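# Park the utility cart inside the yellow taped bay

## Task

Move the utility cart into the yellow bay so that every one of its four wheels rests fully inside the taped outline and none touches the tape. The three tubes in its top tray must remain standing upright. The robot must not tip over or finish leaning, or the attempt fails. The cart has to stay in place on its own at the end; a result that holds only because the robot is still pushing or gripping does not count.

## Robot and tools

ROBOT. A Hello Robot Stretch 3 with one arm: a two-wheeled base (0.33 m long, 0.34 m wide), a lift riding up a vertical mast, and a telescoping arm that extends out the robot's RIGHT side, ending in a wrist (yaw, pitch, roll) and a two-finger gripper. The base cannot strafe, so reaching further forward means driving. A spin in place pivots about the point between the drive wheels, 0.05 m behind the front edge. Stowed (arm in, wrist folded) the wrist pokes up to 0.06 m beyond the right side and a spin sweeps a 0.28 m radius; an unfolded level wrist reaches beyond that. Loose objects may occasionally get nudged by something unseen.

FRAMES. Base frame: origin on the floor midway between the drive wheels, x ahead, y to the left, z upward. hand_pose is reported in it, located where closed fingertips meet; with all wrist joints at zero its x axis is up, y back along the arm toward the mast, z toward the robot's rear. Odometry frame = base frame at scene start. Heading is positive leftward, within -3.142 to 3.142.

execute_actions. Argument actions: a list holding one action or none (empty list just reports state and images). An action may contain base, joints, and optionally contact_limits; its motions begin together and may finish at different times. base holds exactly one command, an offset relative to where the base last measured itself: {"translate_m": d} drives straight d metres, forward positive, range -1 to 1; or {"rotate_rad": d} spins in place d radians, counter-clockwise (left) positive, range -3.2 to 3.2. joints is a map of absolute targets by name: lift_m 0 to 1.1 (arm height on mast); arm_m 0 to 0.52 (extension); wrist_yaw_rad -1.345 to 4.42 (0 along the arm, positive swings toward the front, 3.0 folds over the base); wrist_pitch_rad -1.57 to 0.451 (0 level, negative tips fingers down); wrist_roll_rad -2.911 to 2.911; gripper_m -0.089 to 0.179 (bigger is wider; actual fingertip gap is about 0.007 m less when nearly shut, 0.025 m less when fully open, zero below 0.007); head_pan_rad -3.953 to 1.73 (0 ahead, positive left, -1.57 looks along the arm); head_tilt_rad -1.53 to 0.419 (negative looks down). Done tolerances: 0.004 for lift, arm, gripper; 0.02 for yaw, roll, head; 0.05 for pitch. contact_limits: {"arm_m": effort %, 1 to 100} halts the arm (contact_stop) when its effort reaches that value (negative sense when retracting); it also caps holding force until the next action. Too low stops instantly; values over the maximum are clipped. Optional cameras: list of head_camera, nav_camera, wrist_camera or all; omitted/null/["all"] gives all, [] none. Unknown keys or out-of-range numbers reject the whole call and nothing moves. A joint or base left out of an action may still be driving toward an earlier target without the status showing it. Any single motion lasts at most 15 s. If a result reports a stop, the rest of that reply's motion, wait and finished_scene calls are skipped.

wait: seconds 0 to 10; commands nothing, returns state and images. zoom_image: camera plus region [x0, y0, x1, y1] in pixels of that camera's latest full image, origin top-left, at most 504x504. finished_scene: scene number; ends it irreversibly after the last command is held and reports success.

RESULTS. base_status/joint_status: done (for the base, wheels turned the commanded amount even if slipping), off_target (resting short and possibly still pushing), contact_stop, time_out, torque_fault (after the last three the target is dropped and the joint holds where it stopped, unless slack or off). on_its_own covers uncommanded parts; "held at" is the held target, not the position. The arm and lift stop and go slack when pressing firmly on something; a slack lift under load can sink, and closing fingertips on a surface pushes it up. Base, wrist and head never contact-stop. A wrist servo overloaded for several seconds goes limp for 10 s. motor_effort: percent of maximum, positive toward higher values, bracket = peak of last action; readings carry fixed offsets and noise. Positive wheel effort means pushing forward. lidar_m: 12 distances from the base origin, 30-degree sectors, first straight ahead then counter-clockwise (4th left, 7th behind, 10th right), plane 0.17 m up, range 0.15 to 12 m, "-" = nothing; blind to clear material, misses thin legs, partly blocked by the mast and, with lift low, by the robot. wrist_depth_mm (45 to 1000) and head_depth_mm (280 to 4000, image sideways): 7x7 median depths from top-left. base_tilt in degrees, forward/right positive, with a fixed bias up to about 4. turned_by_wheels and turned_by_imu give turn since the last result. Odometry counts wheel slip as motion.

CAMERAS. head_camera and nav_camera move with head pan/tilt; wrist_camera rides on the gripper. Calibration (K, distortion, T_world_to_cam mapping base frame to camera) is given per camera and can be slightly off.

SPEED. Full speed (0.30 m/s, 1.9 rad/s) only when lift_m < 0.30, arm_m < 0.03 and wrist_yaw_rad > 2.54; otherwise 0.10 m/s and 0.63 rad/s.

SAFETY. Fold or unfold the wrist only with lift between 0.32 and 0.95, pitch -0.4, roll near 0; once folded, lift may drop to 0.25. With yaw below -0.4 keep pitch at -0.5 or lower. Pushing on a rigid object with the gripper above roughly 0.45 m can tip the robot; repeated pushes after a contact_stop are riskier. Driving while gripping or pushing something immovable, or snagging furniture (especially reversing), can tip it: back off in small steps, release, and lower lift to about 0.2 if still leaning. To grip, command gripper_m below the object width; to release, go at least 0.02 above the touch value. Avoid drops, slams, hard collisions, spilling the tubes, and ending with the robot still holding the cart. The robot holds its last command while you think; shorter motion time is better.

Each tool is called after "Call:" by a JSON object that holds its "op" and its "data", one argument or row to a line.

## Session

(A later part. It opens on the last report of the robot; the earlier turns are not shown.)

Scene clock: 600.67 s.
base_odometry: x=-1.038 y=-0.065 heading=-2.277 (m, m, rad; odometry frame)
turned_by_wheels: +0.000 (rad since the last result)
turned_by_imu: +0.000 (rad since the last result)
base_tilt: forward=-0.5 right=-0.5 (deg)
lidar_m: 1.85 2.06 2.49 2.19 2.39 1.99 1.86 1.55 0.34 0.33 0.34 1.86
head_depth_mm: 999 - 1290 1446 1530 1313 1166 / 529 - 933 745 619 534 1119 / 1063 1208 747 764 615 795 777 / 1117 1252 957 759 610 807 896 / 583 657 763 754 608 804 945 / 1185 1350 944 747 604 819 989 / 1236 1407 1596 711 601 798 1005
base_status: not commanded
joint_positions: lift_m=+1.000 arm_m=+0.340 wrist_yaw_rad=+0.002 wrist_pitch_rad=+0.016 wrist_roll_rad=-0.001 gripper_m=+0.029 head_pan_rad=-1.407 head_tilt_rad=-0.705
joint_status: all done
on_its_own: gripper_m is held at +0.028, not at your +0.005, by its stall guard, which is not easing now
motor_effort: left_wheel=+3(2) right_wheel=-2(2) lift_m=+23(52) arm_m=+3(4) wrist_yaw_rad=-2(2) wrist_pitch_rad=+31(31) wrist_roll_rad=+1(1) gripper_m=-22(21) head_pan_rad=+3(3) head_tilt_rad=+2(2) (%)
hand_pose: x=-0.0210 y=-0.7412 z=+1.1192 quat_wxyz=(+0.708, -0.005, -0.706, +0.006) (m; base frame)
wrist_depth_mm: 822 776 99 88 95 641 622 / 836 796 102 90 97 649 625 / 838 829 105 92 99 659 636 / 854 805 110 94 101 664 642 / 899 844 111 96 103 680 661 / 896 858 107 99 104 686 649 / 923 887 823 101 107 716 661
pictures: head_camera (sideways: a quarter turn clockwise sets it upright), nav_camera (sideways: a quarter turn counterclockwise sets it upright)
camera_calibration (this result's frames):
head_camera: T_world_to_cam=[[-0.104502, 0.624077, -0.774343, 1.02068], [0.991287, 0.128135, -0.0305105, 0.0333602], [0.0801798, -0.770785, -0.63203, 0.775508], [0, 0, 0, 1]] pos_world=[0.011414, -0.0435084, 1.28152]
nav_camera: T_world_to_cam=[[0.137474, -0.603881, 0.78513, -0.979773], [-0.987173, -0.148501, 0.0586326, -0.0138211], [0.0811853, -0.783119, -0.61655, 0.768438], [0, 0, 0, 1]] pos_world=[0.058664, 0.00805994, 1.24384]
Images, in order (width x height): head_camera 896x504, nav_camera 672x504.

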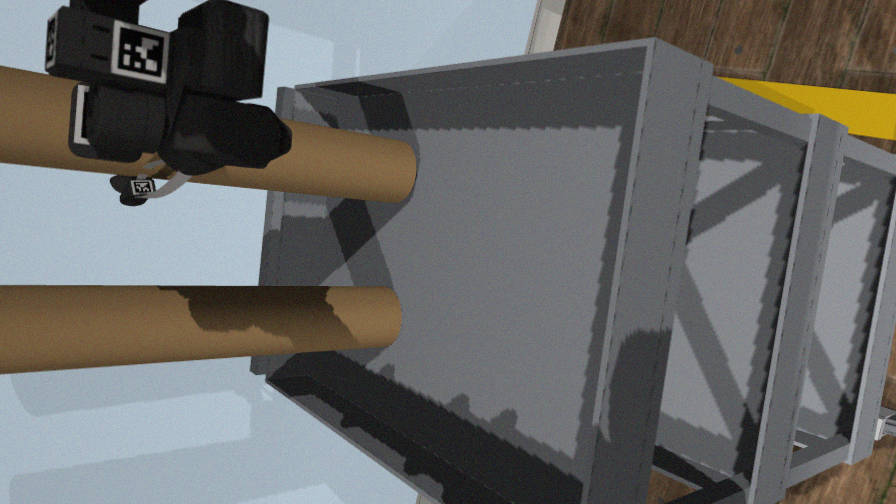

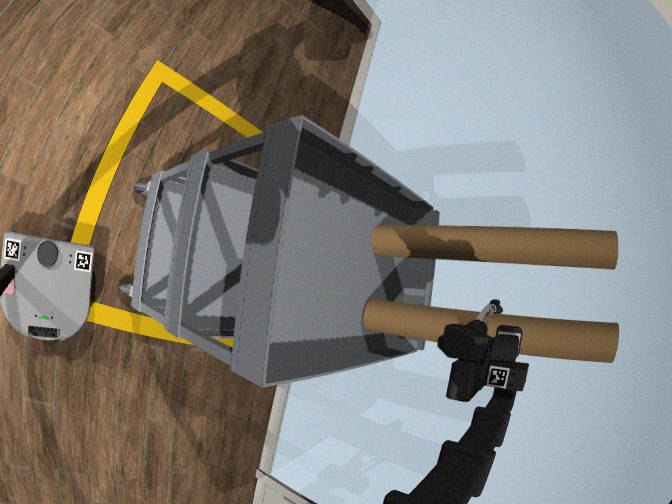

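Call:
{"op": "execute_actions", "data": {
  "actions": [
    {"joints":{"lift_m":0.985}}
  ],
  "cameras": ["head_camera"]
}}

Call:
{"op": "execute_actions", "data": {
  "actions": [
    {"joints":{"lift_m":0.97}}
  ],
  "cameras": ["head_camera"]
}}

Scene clock: 604.30 s.
base_odometry: x=-1.038 y=-0.065 heading=-2.277 (m, m, rad; odometry frame)
turned_by_wheels: +0.000 (rad since the last result)
turned_by_imu: +0.000 (rad since the last result)
base_tilt: forward=-0.4 right=-0.4 (deg)
lidar_m: 1.85 2.06 2.49 2.18 2.38 1.99 1.87 1.55 0.34 0.33 0.34 1.86
head_depth_mm: 1007 - 1299 1456 1529 1314 1162 / 531 - 926 745 618 533 1113 / 1060 1207 750 762 615 794 778 / 1124 1254 957 757 611 806 906 / 585 655 762 753 608 805 945 / 1183 1347 940 748 605 822 989 / 1232 1404 1605 712 602 798 1001
base_status: not commanded
joint_positions: lift_m=+0.986 arm_m=+0.340 wrist_yaw_rad=+0.002 wrist_pitch_rad=+0.026 wrist_roll_rad=-0.001 gripper_m=+0.029 head_pan_rad=-1.407 head_tilt_rad=-0.705
joint_status: all done
on_its_own: gripper_m is held at +0.028, not at your +0.005, by its stall guard, which is not easing now
motor_effort: left_wheel=+3(3) right_wheel=-1(2) lift_m=+21(25) arm_m=+4(4) wrist_yaw_rad=-1(1) wrist_pitch_rad=+27(31) wrist_roll_rad=+0(1) gripper_m=-22(22) head_pan_rad=+3(3) head_tilt_rad=+2(2) (%)
hand_pose: x=-0.0210 y=-0.7413 z=+1.1067 quat_wxyz=(+0.708, -0.008, -0.706, +0.009) (m; base frame)
wrist_depth_mm: 815 775 100 90 96 655 605 / 844 799 103 91 98 649 628 / 863 814 106 93 100 664 633 / 865 808 110 95 102 677 656 / 870 838 111 97 103 685 657 / 891 874 108 99 105 677 664 / 910 875 820 101 107 701 668
pictures: head_camera (sideways: a quarter turn clockwise sets it upright)
camera_calibration (this result's frames):
head_camera: T_world_to_cam=[[-0.104502, 0.624077, -0.774343, 1.02068], [0.991287, 0.128135, -0.0305105, 0.0333602], [0.0801798, -0.770785, -0.63203, 0.775508], [0, 0, 0, 1]] pos_world=[0.011414, -0.0435084, 1.28152]
Images, in order (width x height): head_camera 896x504.

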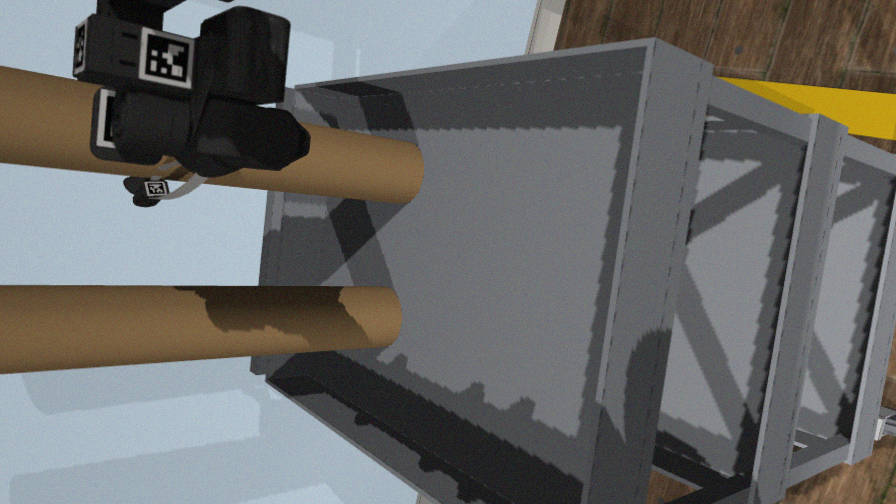

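Scene clock: 605.13 s.
base_odometry: x=-1.038 y=-0.065 heading=-2.277 (m, m, rad; odometry frame)
turned_by_wheels: +0.000 (rad since the last result)
turned_by_imu: +0.000 (rad since the last result)
base_tilt: forward=-0.4 right=-0.4 (deg)
lidar_m: 1.86 2.06 2.49 2.18 2.38 1.99 1.86 1.55 0.34 0.33 0.34 1.86
head_depth_mm: 1020 - 1310 1446 1532 1322 1162 / 538 - 927 745 618 534 1119 / 1059 1206 753 766 616 796 778 / 1122 1253 957 758 612 808 909 / 584 657 764 754 608 807 949 / 1192 1357 945 749 606 821 989 / 1232 1397 1604 712 602 798 1008
base_status: not commanded
joint_positions: lift_m=+0.971 arm_m=+0.340 wrist_yaw_rad=+0.002 wrist_pitch_rad=+0.076 wrist_roll_rad=-0.001 gripper_m=+0.029 head_pan_rad=-1.407 head_tilt_rad=-0.705
joint_status: all done
on_its_own: gripper_m is held at +0.028, not at your +0.005, by its stall guard, which is not easing now; wrist_pitch_rad moved +0.050 to your old target +0.100
motor_effort: left_wheel=+3(2) right_wheel=-2(3) lift_m=+15(17) arm_m=+3(4) wrist_yaw_rad=-1(2) wrist_pitch_rad=+9(27) wrist_roll_rad=+0(1) gripper_m=-21(22) head_pan_rad=+3(3) head_tilt_rad=+2(2) (%)
hand_pose: x=-0.0210 y=-0.7419 z=+1.1049 quat_wxyz=(+0.707, -0.026, -0.706, +0.027) (m; base frame)
wrist_depth_mm: 843 803 106 94 102 665 641 / 822 795 109 95 103 656 631 / 849 810 111 96 104 667 636 / 857 830 115 97 105 679 639 / 862 808 111 98 103 684 653 / 865 848 108 99 105 665 643 / 861 833 792 100 107 693 651
pictures: head_camera (sideways: a quarter turn clockwise sets it upright)
camera_calibration (this result's frames):
head_camera: T_world_to_cam=[[-0.104502, 0.624077, -0.774343, 1.02068], [0.991287, 0.128135, -0.0305105, 0.0333602], [0.0801798, -0.770785, -0.63203, 0.775508], [0, 0, 0, 1]] pos_world=[0.011414, -0.0435084, 1.28152]
Images, in order (width x height): head_camera 896x504.

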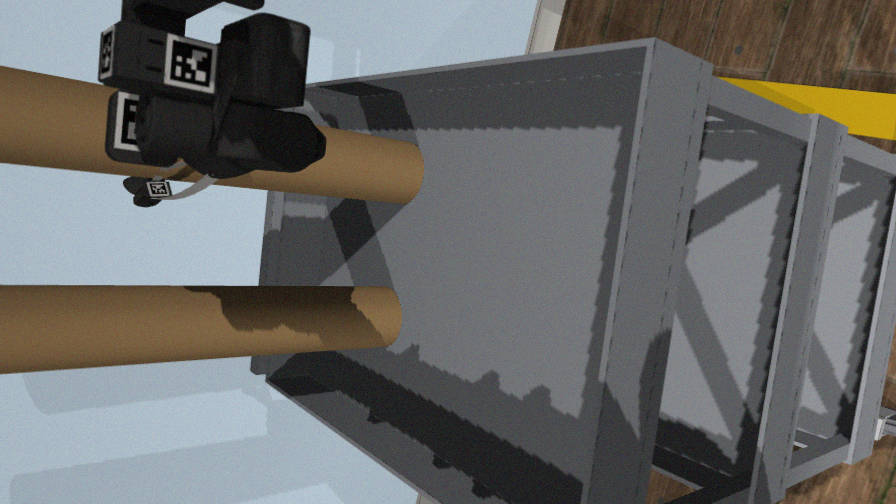

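Call:
{"op": "execute_actions", "data": {
  "actions": [
    {"joints":{"wrist_pitch_rad":0.076,"gripper_m":0.07}}
  ],
  "cameras": []
}}

Call:
{"op": "execute_actions", "data": {
  "actions": [
    {"joints":{"gripper_m":0.12}}
  ],
  "cameras": ["wrist_camera"]
}}

Call:
{"op": "execute_actions", "data": {
  "actions": [
    {"joints":{"arm_m":0.0,"head_pan_rad":-2.6,"head_tilt_rad":-0.8}}
  ]
}}

Scene clock: 608.27 s.
base_odometry: x=-1.038 y=-0.065 heading=-2.277 (m, m, rad; odometry frame)
turned_by_wheels: +0.000 (rad since the last result)
turned_by_imu: +0.000 (rad since the last result)
base_tilt: forward=-0.5 right=-0.4 (deg)
lidar_m: 1.85 2.07 2.49 2.18 2.38 1.99 1.86 1.55 0.34 0.33 0.34 1.86
head_depth_mm: 1019 - 1313 1456 1537 1318 1160 / 538 - 923 744 620 534 1111 / 1057 1202 753 765 616 796 777 / 1122 1257 955 758 613 809 909 / 585 657 762 754 609 807 948 / 1189 1356 945 749 605 819 986 / 1228 1402 1601 712 601 799 1003
base_status: not commanded
joint_positions: lift_m=+0.971 arm_m=+0.340 wrist_yaw_rad=+0.002 wrist_pitch_rad=+0.071 wrist_roll_rad=-0.001 gripper_m=+0.070 head_pan_rad=-1.407 head_tilt_rad=-0.705
joint_status: all done
motor_effort: left_wheel=+3(3) right_wheel=-2(3) lift_m=+15(15) arm_m=+4(4) wrist_yaw_rad=-1(2) wrist_pitch_rad=+2(9) wrist_roll_rad=+0(1) gripper_m=-8(75) head_pan_rad=+2(3) head_tilt_rad=+2(2) (%)
hand_pose: x=-0.0210 y=-0.7419 z=+1.1036 quat_wxyz=(+0.707, -0.024, -0.706, +0.025) (m; base frame)
wrist_depth_mm: 837 784 105 94 102 664 637 / 843 810 108 95 103 661 630 / 846 800 111 96 104 663 644 / 854 810 114 97 105 674 642 / 852 844 111 98 103 673 640 / 858 852 108 99 104 668 652 / 884 853 452 100 107 704 662
pictures: none
No camera images: the call's "cameras" was empty. Leave "cameras" out to get every camera's image.

Scene clock: 609.27 s.
base_odometry: x=-1.038 y=-0.065 heading=-2.277 (m, m, rad; odometry frame)
turned_by_wheels: +0.000 (rad since the last result)
turned_by_imu: +0.000 (rad since the last result)
base_tilt: forward=-0.5 right=-0.5 (deg)
lidar_m: 1.86 2.06 2.49 2.18 2.39 1.99 1.86 1.55 0.34 0.33 0.34 1.86
head_depth_mm: 1019 - 1310 1449 1527 1314 1164 / 539 - 927 745 618 534 1114 / 1055 1194 753 763 614 796 777 / 1124 1261 956 759 611 807 912 / 584 658 765 753 608 804 947 / 1188 1353 941 747 605 817 987 / 1228 1402 1608 713 601 798 1000
base_status: not commanded
joint_positions: lift_m=+0.971 arm_m=+0.340 wrist_yaw_rad=+0.002 wrist_pitch_rad=+0.061 wrist_roll_rad=-0.001 gripper_m=+0.120 head_pan_rad=-1.407 head_tilt_rad=-0.705
joint_status: all done
motor_effort: left_wheel=+3(3) right_wheel=-1(2) lift_m=+15(15) arm_m=+3(3) wrist_yaw_rad=-2(2) wrist_pitch_rad=+6(6) wrist_roll_rad=+1(0) gripper_m=-1(88) head_pan_rad=+3(3) head_tilt_rad=+2(2) (%)
hand_pose: x=-0.0210 y=-0.7418 z=+1.1011 quat_wxyz=(+0.707, -0.021, -0.706, +0.022) (m; base frame)
wrist_depth_mm: 863 776 107 95 103 648 615 / 822 795 109 96 104 656 623 / 850 795 113 97 105 669 632 / 863 821 116 98 106 672 647 / 871 835 113 100 107 670 638 / 861 851 114 101 108 - 655 / 878 824 802 102 109 707 655
pictures: wrist_camera
camera_calibration (this result's frames):
wrist_camera: T_world_to_cam=[[-0.998938, -0.0126691, -0.0442907, 0.0259184], [0.0432251, 0.0746924, -0.996269, 1.19235], [0.01593, -0.997126, -0.0740655, -0.497939], [0, 0, 0, 1]] pos_world=[-0.0177162, -0.585239, 1.15217]
Images, in order (width x height): wrist_camera 644x364.

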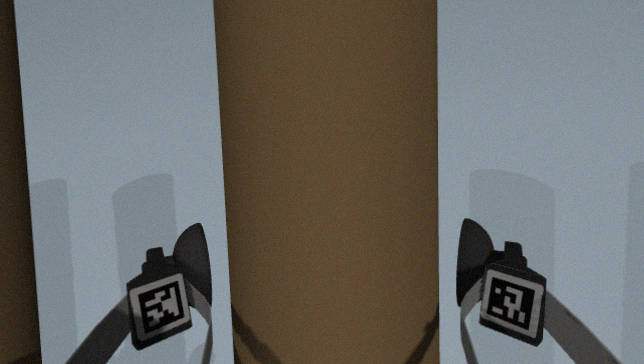

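Scene clock: 612.97 s.
base_odometry: x=-1.038 y=-0.065 heading=-2.277 (m, m, rad; odometry frame)
turned_by_wheels: +0.000 (rad since the last result)
turned_by_imu: +0.000 (rad since the last result)
base_tilt: forward=-0.4 right=-0.4 (deg)
lidar_m: 1.85 2.06 2.49 2.18 2.38 1.99 1.86 1.55 0.34 0.33 0.34 1.86
head_depth_mm: 2023 2235 2283 1875 - - 1106 / 2144 2409 2278 1919 - - 1125 / 1967 2327 2263 - - - 1119 / 1701 1966 2158 - - 1226 1132 / 1535 1731 1966 - - 1273 1116 / 1374 1533 1681 - - 1242 1111 / 1267 1405 - - - - 934
base_status: not commanded
joint_positions: lift_m=+0.971 arm_m=+0.000 wrist_yaw_rad=+0.002 wrist_pitch_rad=+0.060 wrist_roll_rad=-0.001 gripper_m=+0.120 head_pan_rad=-2.593 head_tilt_rad=-0.790
joint_status: all done
motor_effort: left_wheel=+3(3) right_wheel=-2(2) lift_m=+15(15) arm_m=-5(4) wrist_yaw_rad=-2(2) wrist_pitch_rad=+6(6) wrist_roll_rad=+0(1) gripper_m=-1(1) head_pan_rad=-3(30) head_tilt_rad=-5(14) (%)
hand_pose: x=-0.0210 y=-0.4026 z=+1.1007 quat_wxyz=(+0.708, -0.020, -0.706, +0.021) (m; base frame)
wrist_depth_mm: - - - 454 - 964 908 / - - - 460 995 985 939 / - - - 451 - 986 954 / - - - 457 - 990 947 / - - - 462 - - 959 / - - 780 469 - - 959 / - 593 686 471 - - 966
pictures: head_camera (sideways: a quarter turn clockwise sets it upright), nav_camera (sideways: a quarter turn counterclockwise sets it upright), wrist_camera
camera_calibration (this result's frames):
head_camera: T_world_to_cam=[[0.593337, 0.364309, -0.717796, 0.942724], [0.493301, -0.869217, -0.0333932, 0.0401474], [-0.636086, -0.334276, -0.695452, 0.862373], [0, 0, 0, 1]] pos_world=[-0.030614, -0.0202747, 1.27776]
nav_camera: T_world_to_cam=[[-0.563064, -0.38779, 0.729779, -0.903355], [-0.512606, 0.85655, 0.05965, -0.018034], [-0.648224, -0.340502, -0.681076, 0.856821], [0, 0, 0, 1]] pos_world=[0.0375205, -0.0431155, 1.24389]
wrist_camera: T_world_to_cam=[[-0.998938, -0.0126025, -0.0443071, 0.0302429], [0.0432229, 0.0761634, -0.996158, 1.1671], [0.0159286, -0.997016, -0.0755378, -0.158091], [0, 0, 0, 1]] pos_world=[-0.0177163, -0.246128, 1.15201]
Images, in order (width x height): head_camera 896x504, nav_camera 672x504, wrist_camera 644x364.

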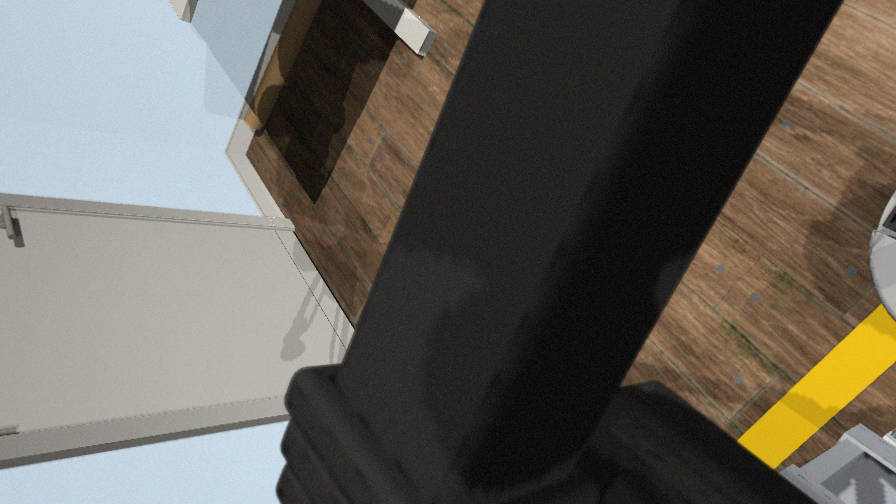

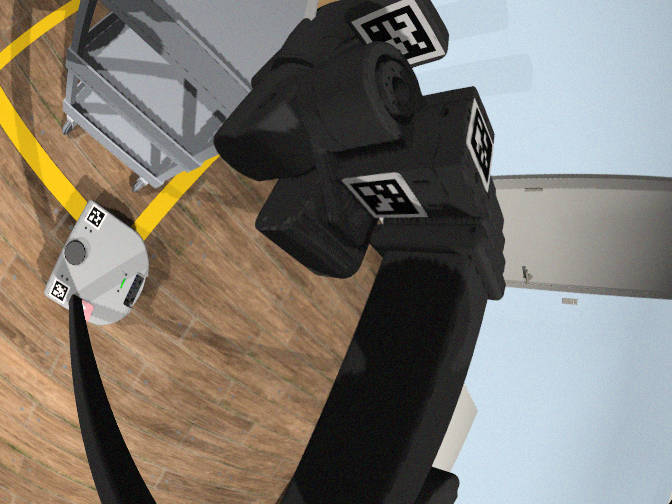

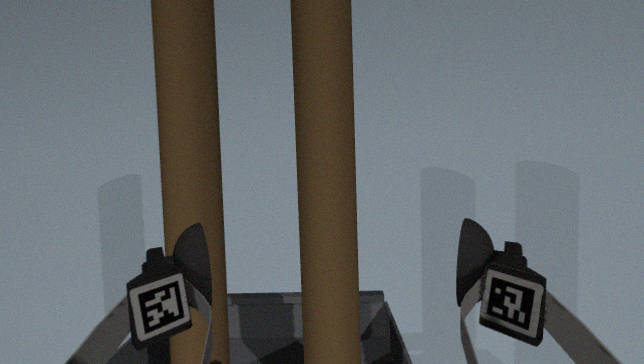

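Call:
{"op": "execute_actions", "data": {
  "actions": [
    {"joints":{"wrist_yaw_rad":3.0,"wrist_pitch_rad":-0.4,"lift_m":0.9,"head_pan_rad":-3.1,"head_tilt_rad":-0.6}}
  ],
  "cameras": []
}}

Call:
{"op": "execute_actions", "data": {
  "actions": [
    {"joints":{"lift_m":0.25}}
  ],
  "cameras": ["head_camera","nav_camera"]
}}

Call:
{"op": "execute_actions", "data": {
  "actions": [
    {"base":{"translate_m":-1.0}}
  ],
  "cameras": ["head_camera","nav_camera"]
}}

Scene clock: 624.80 s.
base_odometry: x=-1.038 y=-0.065 heading=-2.277 (m, m, rad; odometry frame)
turned_by_wheels: +0.000 (rad since the last result)
turned_by_imu: -0.001 (rad since the last result)
base_tilt: forward=-0.4 right=-0.5 (deg)
lidar_m: 1.85 2.06 2.48 2.18 2.38 2.00 1.86 1.55 0.34 0.33 0.34 1.86
head_depth_mm: 1816 1968 1791 2288 - - - / 1852 2020 1759 2309 - - - / 1875 2034 2330 2252 - - - / 1928 2060 1975 2157 1785 1379 - / 1957 2159 2428 2226 1722 1404 - / 1995 2220 2502 2201 1717 1403 - / 2053 2236 2447 2184 1702 1390 -
base_status: not commanded
joint_positions: lift_m=+0.901 arm_m=+0.000 wrist_yaw_rad=+2.996 wrist_pitch_rad=-0.413 wrist_roll_rad=-0.001 gripper_m=+0.120 head_pan_rad=-3.093 head_tilt_rad=-0.606
joint_status: all done
motor_effort: left_wheel=+3(3) right_wheel=-2(2) lift_m=+16(17) arm_m=-4(5) wrist_yaw_rad=+2(3) wrist_pitch_rad=+5(6) wrist_roll_rad=+0(1) gripper_m=-1(0) head_pan_rad=-3(25) head_tilt_rad=+3(22) (%)
hand_pose: x=+0.0114 y=+0.0773 z=+0.9145 quat_wxyz=(+0.195, +0.700, +0.095, +0.680) (m; base frame)
wrist_depth_mm: - - - - - - - / - - - - - - - / - - - - - - - / - - - - - - - / - - - - - - - / - - - - - - - / - - - - - - -
pictures: none
No camera images: the call's "cameras" was empty. Leave "cameras" out to get every camera's image.

Scene clock: 631.53 s.
base_odometry: x=-1.038 y=-0.065 heading=-2.277 (m, m, rad; odometry frame)
turned_by_wheels: +0.000 (rad since the last result)
turned_by_imu: -0.001 (rad since the last result)
base_tilt: forward=-0.5 right=-0.3 (deg)
lidar_m: 1.85 2.06 2.48 2.18 2.38 2.00 1.86 1.55 0.34 0.33 0.34 1.86
head_depth_mm: 1820 1970 1791 2257 1765 1432 1211 / 1857 2018 1762 2278 1754 1427 1213 / 1888 2041 2342 2257 1745 1420 1201 / 1937 2080 1981 2162 1721 1417 1196 / 1946 2150 2432 2210 1710 1403 1191 / 1990 2214 2490 2201 1707 1406 1189 / 2024 2234 2443 2174 1700 1396 1185
base_status: not commanded
joint_positions: lift_m=+0.251 arm_m=+0.000 wrist_yaw_rad=+2.997 wrist_pitch_rad=-0.413 wrist_roll_rad=-0.001 gripper_m=+0.120 head_pan_rad=-3.093 head_tilt_rad=-0.606
joint_status: all done
motor_effort: left_wheel=+3(3) right_wheel=-2(2) lift_m=+16(15) arm_m=-4(4) wrist_yaw_rad=+2(3) wrist_pitch_rad=+5(5) wrist_roll_rad=+1(1) gripper_m=+0(0) head_pan_rad=-3(2) head_tilt_rad=+3(3) (%)
hand_pose: x=+0.0113 y=+0.0773 z=+0.2644 quat_wxyz=(+0.195, +0.700, +0.095, +0.680) (m; base frame)
wrist_depth_mm: - - - - - - - / - - - - - - - / - - - - - 990 - / 808 790 792 769 761 759 726 / 642 632 619 614 608 623 583 / 521 544 524 533 498 - 492 / 468 - - - 428 413 427
pictures: head_camera (sideways: a quarter turn clockwise sets it upright), nav_camera (sideways: a quarter turn counterclockwise sets it upright)
camera_calibration (this result's frames):
head_camera: T_world_to_cam=[[0.552819, 0.0282931, -0.832821, 1.09291], [0.0106377, -0.999582, -0.0268971, 0.0346417], [-0.833234, 0.00600989, -0.552888, 0.678122], [0, 0, 0, 1]] pos_world=[-0.0395133, -0.000369937, 1.28605]
nav_camera: T_world_to_cam=[[-0.535553, -0.0633178, 0.842125, -1.04997], [-0.028478, 0.997972, 0.056925, -0.0174535], [-0.844021, 0.00650435, -0.53627, 0.669641], [0, 0, 0, 1]] pos_world=[0.00237794, -0.0534194, 1.24431]
Images, in order (width x height): head_camera 896x504, nav_camera 672x504.

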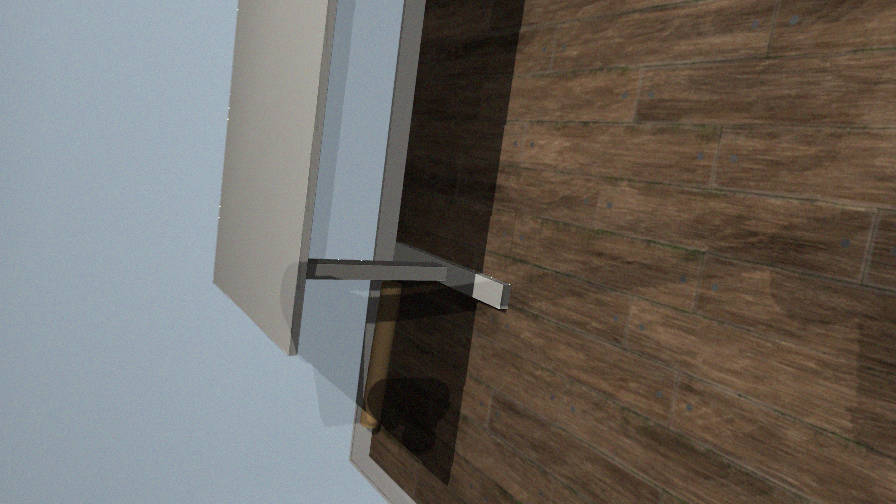

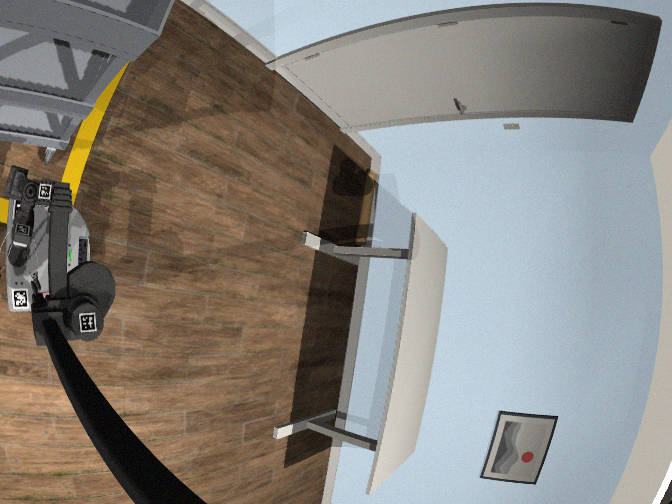

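Scene clock: 636.53 s.
base_odometry: x=-0.390 y=+0.696 heading=-2.277 (m, m, rad; odometry frame)
turned_by_wheels: +0.000 (rad since the last result)
turned_by_imu: +0.001 (rad since the last result)
base_tilt: forward=-0.5 right=-0.3 (deg)
lidar_m: 1.30 3.15 2.47 2.33 1.58 1.30 0.86 1.32 1.10 1.08 1.22 0.93
head_depth_mm: 1031 1132 1250 1021 787 1333 1210 / 1052 1153 1269 1015 782 1357 1212 / 1070 1176 1280 1008 776 1383 1205 / 1089 1199 1299 1000 774 1376 1198 / 1110 1226 1348 991 770 1372 1173 / 1133 1251 1412 1541 790 1396 1188 / 1151 1283 1439 1662 1607 1399 1181
base_status: done
joint_positions: lift_m=+0.251 arm_m=+0.000 wrist_yaw_rad=+2.997 wrist_pitch_rad=-0.414 wrist_roll_rad=-0.001 gripper_m=+0.120 head_pan_rad=-3.093 head_tilt_rad=-0.605
joint_status: not commanded
motor_effort: left_wheel=+2(8) right_wheel=-2(9) lift_m=+16(16) arm_m=-5(4) wrist_yaw_rad=+2(2) wrist_pitch_rad=+5(5) wrist_roll_rad=+1(1) gripper_m=+0(0) head_pan_rad=-3(2) head_tilt_rad=+2(3) (%)
hand_pose: x=+0.0111 y=+0.0772 z=+0.2643 quat_wxyz=(+0.195, +0.700, +0.095, +0.680) (m; base frame)
wrist_depth_mm: - - - - - - - / - - - - - - - / - - - - - - 983 / 798 795 778 778 761 738 737 / 644 631 611 615 603 623 598 / 520 539 521 526 500 - 488 / 468 - - - 430 416 420
pictures: head_camera (sideways: a quarter turn clockwise sets it upright), nav_camera (sideways: a quarter turn counterclockwise sets it upright)
camera_calibration (this result's frames):
head_camera: T_world_to_cam=[[0.551851, 0.0281559, -0.833467, 1.09375], [0.0104439, -0.999585, -0.0268526, 0.034585], [-0.833877, 0.00611405, -0.551916, 0.676861], [0, 0, 0, 1]] pos_world=[-0.0395318, -0.000363417, 1.28611]
nav_camera: T_world_to_cam=[[-0.53458, -0.063183, 0.842753, -1.0508], [-0.0282493, 0.99798, 0.0569014, -0.0174243], [-0.844645, 0.0066112, -0.535285, 0.668363], [0, 0, 0, 1]] pos_world=[0.00230208, -0.0534221, 1.24432]
Images, in order (width x height): head_camera 896x504, nav_camera 672x504.

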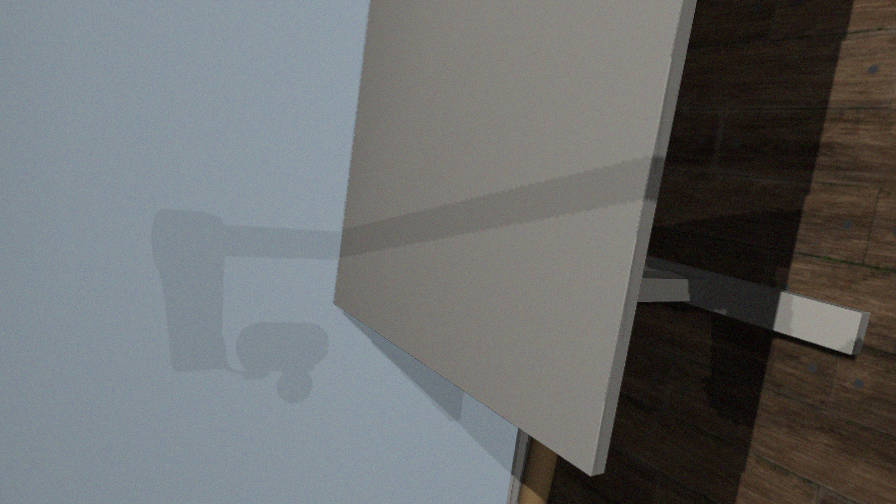

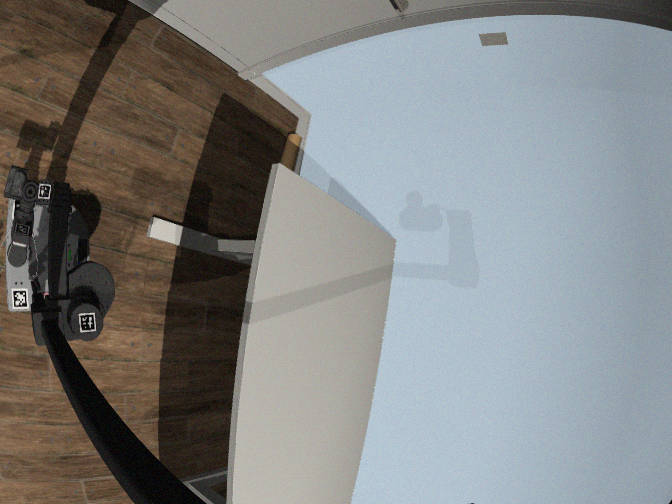

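Call:
{"op": "execute_actions", "data": {
  "actions": [
    {"base":{"rotate_rad":-1.79},"joints":{"head_pan_rad":0,"head_tilt_rad":-0.8}}
  ],
  "cameras": ["nav_camera"]
}}

Call:
{"op": "execute_actions", "data": {
  "actions": [
    {"base":{"translate_m":0.76}}
  ],
  "cameras": []
}}

Call:
{"op": "execute_actions", "data": {
  "actions": [
    {"base":{"rotate_rad":-1.57}}
  ],
  "cameras": ["nav_camera","head_camera"]
}}

Scene clock: 656.17 s.
base_odometry: x=-0.390 y=+0.697 heading=+2.217 (m, m, rad; odometry frame)
turned_by_wheels: -1.790 (rad since the last result)
turned_by_imu: -1.794 (rad since the last result)
base_tilt: forward=-0.4 right=-0.3 (deg)
lidar_m: 1.08 1.15 0.98 0.93 2.92 2.46 2.33 1.31 1.36 0.86 0.86 1.15
head_depth_mm: 939 1076 1261 1524 1516 1294 1127 / 929 1068 1249 1514 1510 1286 1127 / 925 1057 1239 1497 1494 1281 1122 / 915 1047 1222 1470 1483 1283 1118 / 909 1042 1202 1457 1475 1262 1116 / 915 1045 1224 1458 1469 1266 1111 / 910 1041 1208 1438 1471 1257 1103
base_status: done
joint_positions: lift_m=+0.251 arm_m=+0.000 wrist_yaw_rad=+2.997 wrist_pitch_rad=-0.414 wrist_roll_rad=-0.001 gripper_m=+0.120 head_pan_rad=-0.007 head_tilt_rad=-0.790
joint_status: all done
motor_effort: left_wheel=+3(13) right_wheel=-2(8) lift_m=+16(16) arm_m=-4(5) wrist_yaw_rad=+2(2) wrist_pitch_rad=+6(5) wrist_roll_rad=+0(1) gripper_m=-1(0) head_pan_rad=+3(30) head_tilt_rad=-4(18) (%)
hand_pose: x=+0.0111 y=+0.0772 z=+0.2643 quat_wxyz=(+0.195, +0.700, +0.095, +0.680) (m; base frame)
wrist_depth_mm: - - - - - - - / - - - - - - - / - - - - - 993 - / 799 795 796 770 751 753 732 / 634 625 625 603 608 626 590 / 522 537 534 523 504 - 491 / 459 - - - 427 416 424
pictures: nav_camera (sideways: a quarter turn counterclockwise sets it upright)
camera_calibration (this result's frames):
nav_camera: T_world_to_cam=[[0.683348, 0.0322732, 0.729379, -0.910437], [-0.0165365, -0.998082, 0.0596555, -0.0210671], [0.729906, -0.0528269, -0.681503, 0.848971], [0, 0, 0, 1]] pos_world=[0.00212818, 0.0532044, 1.24389]
Images, in order (width x height): nav_camera 672x504.

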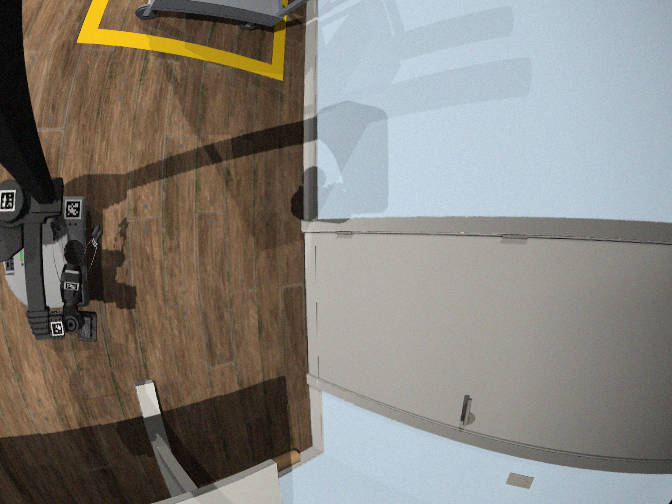

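Scene clock: 660.47 s.
base_odometry: x=-0.847 y=+1.303 heading=+2.217 (m, m, rad; odometry frame)
turned_by_wheels: +0.000 (rad since the last result)
turned_by_imu: -0.001 (rad since the last result)
base_tilt: forward=-0.6 right=-0.5 (deg)
lidar_m: 0.33 0.33 0.48 1.02 1.03 3.59 3.10 1.87 0.98 1.27 0.49 0.35
head_depth_mm: - 299 347 421 535 732 1077 / - 296 343 416 526 717 1068 / - 296 340 411 518 699 1063 / - 294 336 405 510 686 1041 / - 291 333 400 501 669 1009 / - 289 323 378 475 635 1032 / - - 312 375 500 684 1011
base_status: done
joint_positions: lift_m=+0.251 arm_m=+0.000 wrist_yaw_rad=+2.997 wrist_pitch_rad=-0.414 wrist_roll_rad=-0.001 gripper_m=+0.120 head_pan_rad=-0.007 head_tilt_rad=-0.791
joint_status: not commanded
motor_effort: left_wheel=+3(12) right_wheel=-2(5) lift_m=+16(16) arm_m=-4(4) wrist_yaw_rad=+2(2) wrist_pitch_rad=+5(6) wrist_roll_rad=+1(0) gripper_m=+0(1) head_pan_rad=+3(3) head_tilt_rad=-4(4) (%)
hand_pose: x=+0.0111 y=+0.0772 z=+0.2643 quat_wxyz=(+0.195, +0.700, +0.095, +0.680) (m; base frame)
wrist_depth_mm: - - - - 789 502 372 / 918 - - - 812 515 377 / - - - - 837 523 385 / 807 788 777 771 726 544 394 / 634 627 626 624 603 506 396 / 523 541 528 528 500 - 392 / 463 - - - 430 412 378
pictures: none
No camera images: the call's "cameras" was empty. Leave "cameras" out to get every camera's image.

Scene clock: 662.67 s.
base_odometry: x=-0.847 y=+1.303 heading=+0.647 (m, m, rad; odometry frame)
turned_by_wheels: -1.570 (rad since the last result)
turned_by_imu: -1.574 (rad since the last result)
base_tilt: forward=-0.4 right=-0.3 (deg)
lidar_m: 1.27 0.49 0.35 0.33 0.33 0.48 1.02 1.03 3.58 3.11 1.87 0.98
head_depth_mm: 1094 1229 1094 1630 1416 1265 1131 / 1089 1239 1456 1670 1499 1280 1123 / 1078 1232 1445 1661 1495 1285 1122 / 1072 1223 1421 1648 1484 1274 1116 / 1062 1218 1407 1638 1485 1268 1111 / 1052 1201 1403 1630 1473 1265 1110 / 1049 1184 1328 1349 1246 1213 1089
base_status: done
joint_positions: lift_m=+0.251 arm_m=+0.000 wrist_yaw_rad=+2.997 wrist_pitch_rad=-0.414 wrist_roll_rad=-0.001 gripper_m=+0.120 head_pan_rad=-0.007 head_tilt_rad=-0.791
joint_status: not commanded
motor_effort: left_wheel=+2(12) right_wheel=-2(7) lift_m=+16(16) arm_m=-5(5) wrist_yaw_rad=+1(2) wrist_pitch_rad=+5(5) wrist_roll_rad=+1(0) gripper_m=+0(0) head_pan_rad=+2(3) head_tilt_rad=-4(4) (%)
hand_pose: x=+0.0111 y=+0.0772 z=+0.2643 quat_wxyz=(+0.195, +0.700, +0.095, +0.680) (m; base frame)
wrist_depth_mm: 326 - 335 351 372 390 415 / 347 - 356 380 398 423 447 / 369 - 387 411 435 457 488 / 398 416 416 446 478 502 544 / 439 444 462 492 523 551 572 / 453 468 496 521 507 - 486 / 456 - - - 433 411 426
pictures: head_camera (sideways: a quarter turn clockwise sets it upright), nav_camera (sideways: a quarter turn counterclockwise sets it upright)
camera_calibration (this result's frames):
head_camera: T_world_to_cam=[[-0.697098, 0.00345607, -0.716968, 0.949516], [0.039336, 0.998667, -0.0334319, 0.0429669], [0.715896, -0.0515079, -0.696304, 0.855233], [0, 0, 0, 1]] pos_world=[0.0479569, -0.00213987, 1.27771]
nav_camera: T_world_to_cam=[[0.683778, 0.0324604, 0.728967, -0.909903], [-0.0162226, -0.998087, 0.0596611, -0.0210764], [0.729509, -0.0526208, -0.681944, 0.849546], [0, 0, 0, 1]] pos_world=[0.0020784, 0.0532036, 1.24389]
Images, in order (width x height): head_camera 896x504, nav_camera 672x504.

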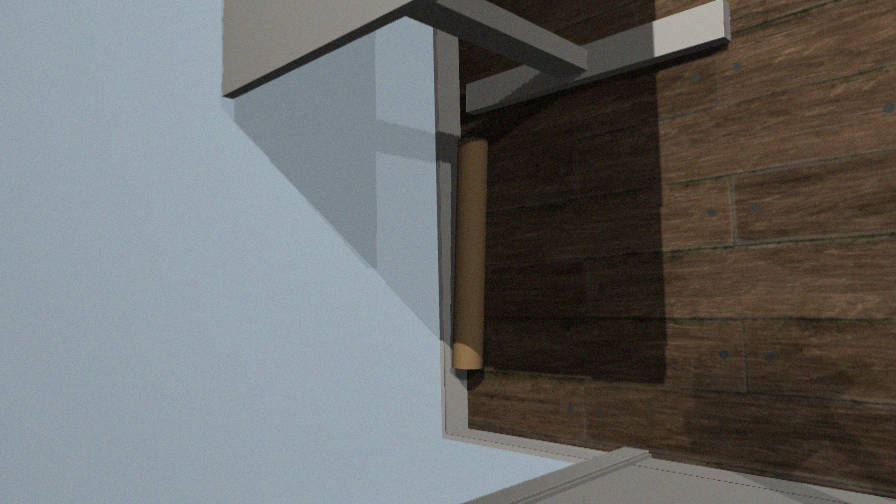

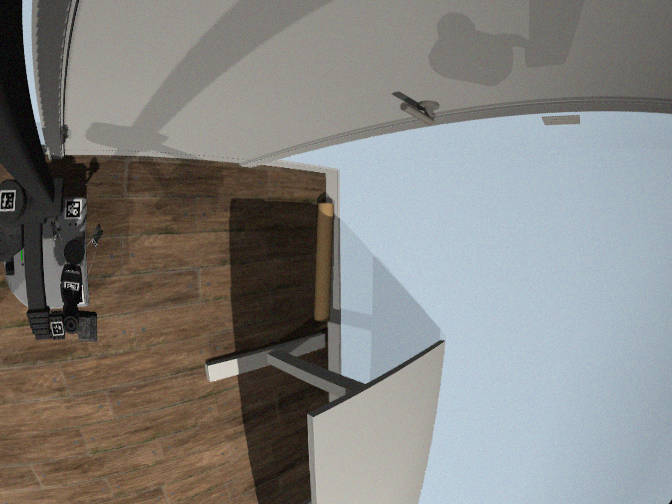

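Call:
{"op": "execute_actions", "data": {
  "actions": [
    {"base":{"rotate_rad":-0.11}}
  ],
  "cameras": []
}}

Call:
{"op": "execute_actions", "data": {
  "actions": [
    {"base":{"translate_m":0.75}}
  ],
  "cameras": ["nav_camera"]
}}

Call:
{"op": "execute_actions", "data": {
  "actions": [
    {"base":{"rotate_rad":1.68},"joints":{"head_pan_rad":-1.57,"head_tilt_rad":-1.0}}
  ]
}}

Scene clock: 669.90 s.
base_odometry: x=-0.847 y=+1.303 heading=+0.537 (m, m, rad; odometry frame)
turned_by_wheels: -0.110 (rad since the last result)
turned_by_imu: -0.110 (rad since the last result)
base_tilt: forward=-0.3 right=-0.5 (deg)
lidar_m: 1.27 0.56 0.36 0.33 0.32 0.44 0.89 1.02 3.62 3.11 1.95 0.97
head_depth_mm: 1153 1273 1012 887 1514 1287 1133 / 1131 1240 1127 1707 1434 1284 1125 / 1107 1260 1484 1700 1509 1280 1121 / 1084 1245 1452 1659 1486 1269 1119 / 1069 1216 1424 1637 1477 1274 1110 / 1047 1197 1391 1609 1467 1265 1111 / 1031 1170 1351 1580 1442 1256 1108
base_status: done
joint_positions: lift_m=+0.251 arm_m=+0.000 wrist_yaw_rad=+2.997 wrist_pitch_rad=-0.414 wrist_roll_rad=-0.001 gripper_m=+0.120 head_pan_rad=-0.007 head_tilt_rad=-0.791
joint_status: not commanded
motor_effort: left_wheel=+3(11) right_wheel=-3(8) lift_m=+16(16) arm_m=-4(4) wrist_yaw_rad=+2(2) wrist_pitch_rad=+6(6) wrist_roll_rad=+1(1) gripper_m=+0(0) head_pan_rad=+3(2) head_tilt_rad=-4(4) (%)
hand_pose: x=+0.0111 y=+0.0772 z=+0.2643 quat_wxyz=(+0.195, +0.700, +0.095, +0.680) (m; base frame)
wrist_depth_mm: 310 - 339 363 389 428 471 / 328 - 361 388 428 464 520 / 354 - 388 422 461 518 573 / 372 393 426 460 504 564 638 / 397 428 468 500 556 601 587 / 421 442 501 522 501 - 495 / 452 - - - 427 413 421
pictures: none
No camera images: the call's "cameras" was empty. Leave "cameras" out to get every camera's image.

Scene clock: 674.17 s.
base_odometry: x=-0.203 y=+1.687 heading=+0.537 (m, m, rad; odometry frame)
turned_by_wheels: +0.000 (rad since the last result)
turned_by_imu: -0.001 (rad since the last result)
base_tilt: forward=-0.5 right=-0.6 (deg)
lidar_m: 0.52 0.53 0.50 0.43 0.45 0.55 1.17 1.74 3.37 1.67 0.43 0.58
head_depth_mm: 455 524 622 741 703 1248 1113 / 445 513 605 736 940 1211 1127 / 438 501 589 714 907 1152 1124 / 429 491 574 694 871 1126 1118 / 421 480 560 673 840 1121 1106 / 413 470 546 653 809 1066 1095 / 406 461 534 634 779 1018 1082
base_status: done
joint_positions: lift_m=+0.251 arm_m=+0.000 wrist_yaw_rad=+2.997 wrist_pitch_rad=-0.414 wrist_roll_rad=-0.001 gripper_m=+0.120 head_pan_rad=-0.007 head_tilt_rad=-0.791
joint_status: not commanded
motor_effort: left_wheel=+3(12) right_wheel=-1(5) lift_m=+17(16) arm_m=-4(4) wrist_yaw_rad=+1(1) wrist_pitch_rad=+6(6) wrist_roll_rad=+0(0) gripper_m=-1(1) head_pan_rad=+2(3) head_tilt_rad=-4(4) (%)
hand_pose: x=+0.0111 y=+0.0772 z=+0.2643 quat_wxyz=(+0.195, +0.700, +0.095, +0.680) (m; base frame)
wrist_depth_mm: 380 - 425 486 523 574 510 / 406 - 457 521 575 617 515 / 434 - 491 556 617 660 535 / 465 487 537 609 655 676 536 / 496 522 576 609 609 607 489 / 513 540 530 520 508 - 464 / 458 - - - 428 413 424
pictures: nav_camera (sideways: a quarter turn counterclockwise sets it upright)
camera_calibration (this result's frames):
nav_camera: T_world_to_cam=[[0.683884, 0.0324798, 0.728867, -0.909773], [-0.0161845, -0.998087, 0.0596625, -0.0210784], [0.729411, -0.0525986, -0.682051, 0.849686], [0, 0, 0, 1]] pos_world=[0.00206833, 0.0532035, 1.24389]
Images, in order (width x height): nav_camera 672x504.

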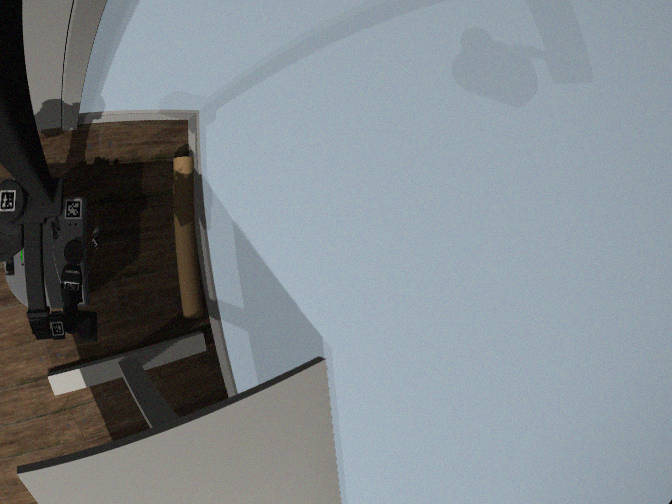

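Scene clock: 676.40 s.
base_odometry: x=-0.203 y=+1.687 heading=+2.217 (m, m, rad; odometry frame)
turned_by_wheels: +1.680 (rad since the last result)
turned_by_imu: +1.684 (rad since the last result)
base_tilt: forward=-0.4 right=-0.4 (deg)
lidar_m: 0.43 0.45 0.60 1.57 1.75 3.35 0.43 0.44 0.55 0.53 0.54 0.48
head_depth_mm: 469 560 694 913 1271 1196 1065 / 467 555 688 900 1237 1207 1106 / 464 551 683 892 1206 1216 - / 461 548 677 881 1201 1211 - / 458 544 669 870 1205 1209 1077 / 456 541 665 864 1197 1179 1071 / 453 537 659 851 1208 1175 1068
base_status: done
joint_positions: lift_m=+0.251 arm_m=+0.000 wrist_yaw_rad=+2.997 wrist_pitch_rad=-0.414 wrist_roll_rad=-0.001 gripper_m=+0.120 head_pan_rad=-1.563 head_tilt_rad=-0.988
joint_status: all done
motor_effort: left_wheel=-3(8) right_wheel=+4(11) lift_m=+17(16) arm_m=-4(4) wrist_yaw_rad=+2(1) wrist_pitch_rad=+6(5) wrist_roll_rad=+1(1) gripper_m=+0(0) head_pan_rad=-3(31) head_tilt_rad=-5(19) (%)
hand_pose: x=+0.0111 y=+0.0772 z=+0.2643 quat_wxyz=(+0.195, +0.700, +0.095, +0.680) (m; base frame)
wrist_depth_mm: - - - - - 634 464 / - - - - - 646 470 / - - - - 939 671 482 / 826 785 785 756 757 689 490 / 641 636 611 620 613 594 497 / 527 533 520 523 505 - 482 / 463 - - - 432 415 425
pictures: head_camera (sideways: a quarter turn clockwise sets it upright), nav_camera (sideways: a quarter turn counterclockwise sets it upright), wrist_camera
camera_calibration (this result's frames):
head_camera: T_world_to_cam=[[-0.00781155, 0.823946, -0.566614, 0.749403], [0.999081, -0.0174462, -0.0391433, 0.0445387], [-0.0421372, -0.5664, -0.823053, 1.02468], [0, 0, 0, 1]] pos_world=[0.0045332, -0.0363152, 1.26973]
nav_camera: T_world_to_cam=[[0.0435485, -0.812711, 0.581037, -0.713241], [-0.998124, -0.0103439, 0.0603407, -0.015956], [-0.0430294, -0.582575, -0.811637, 1.02291], [0, 0, 0, 1]] pos_world=[0.0591497, 0.0161, 1.24562]
wrist_camera: T_world_to_cam=[[0.987022, -0.154348, -0.044322, 0.0202107], [-0.118087, -0.510571, -0.851688, 0.304829], [0.108827, 0.845869, -0.522171, 0.23134], [0, 0, 0, 1]] pos_world=[-0.00912824, -0.0369273, 0.381314]
Images, in order (width x height): head_camera 896x504, nav_camera 672x504, wrist_camera 644x364.

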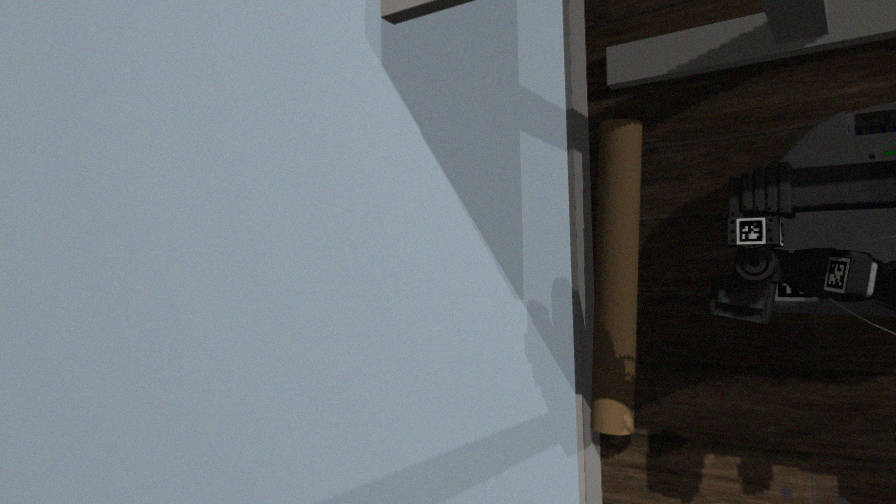

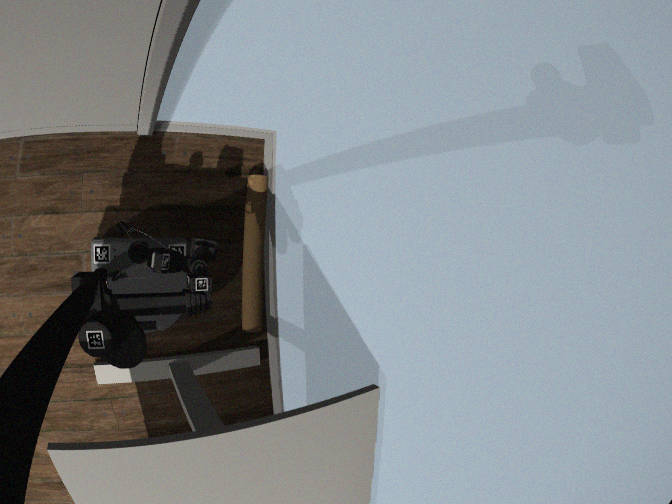

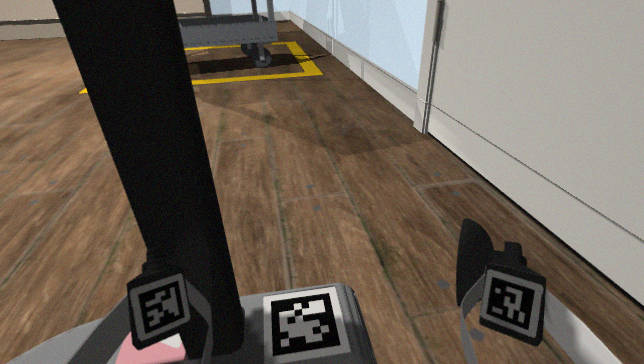

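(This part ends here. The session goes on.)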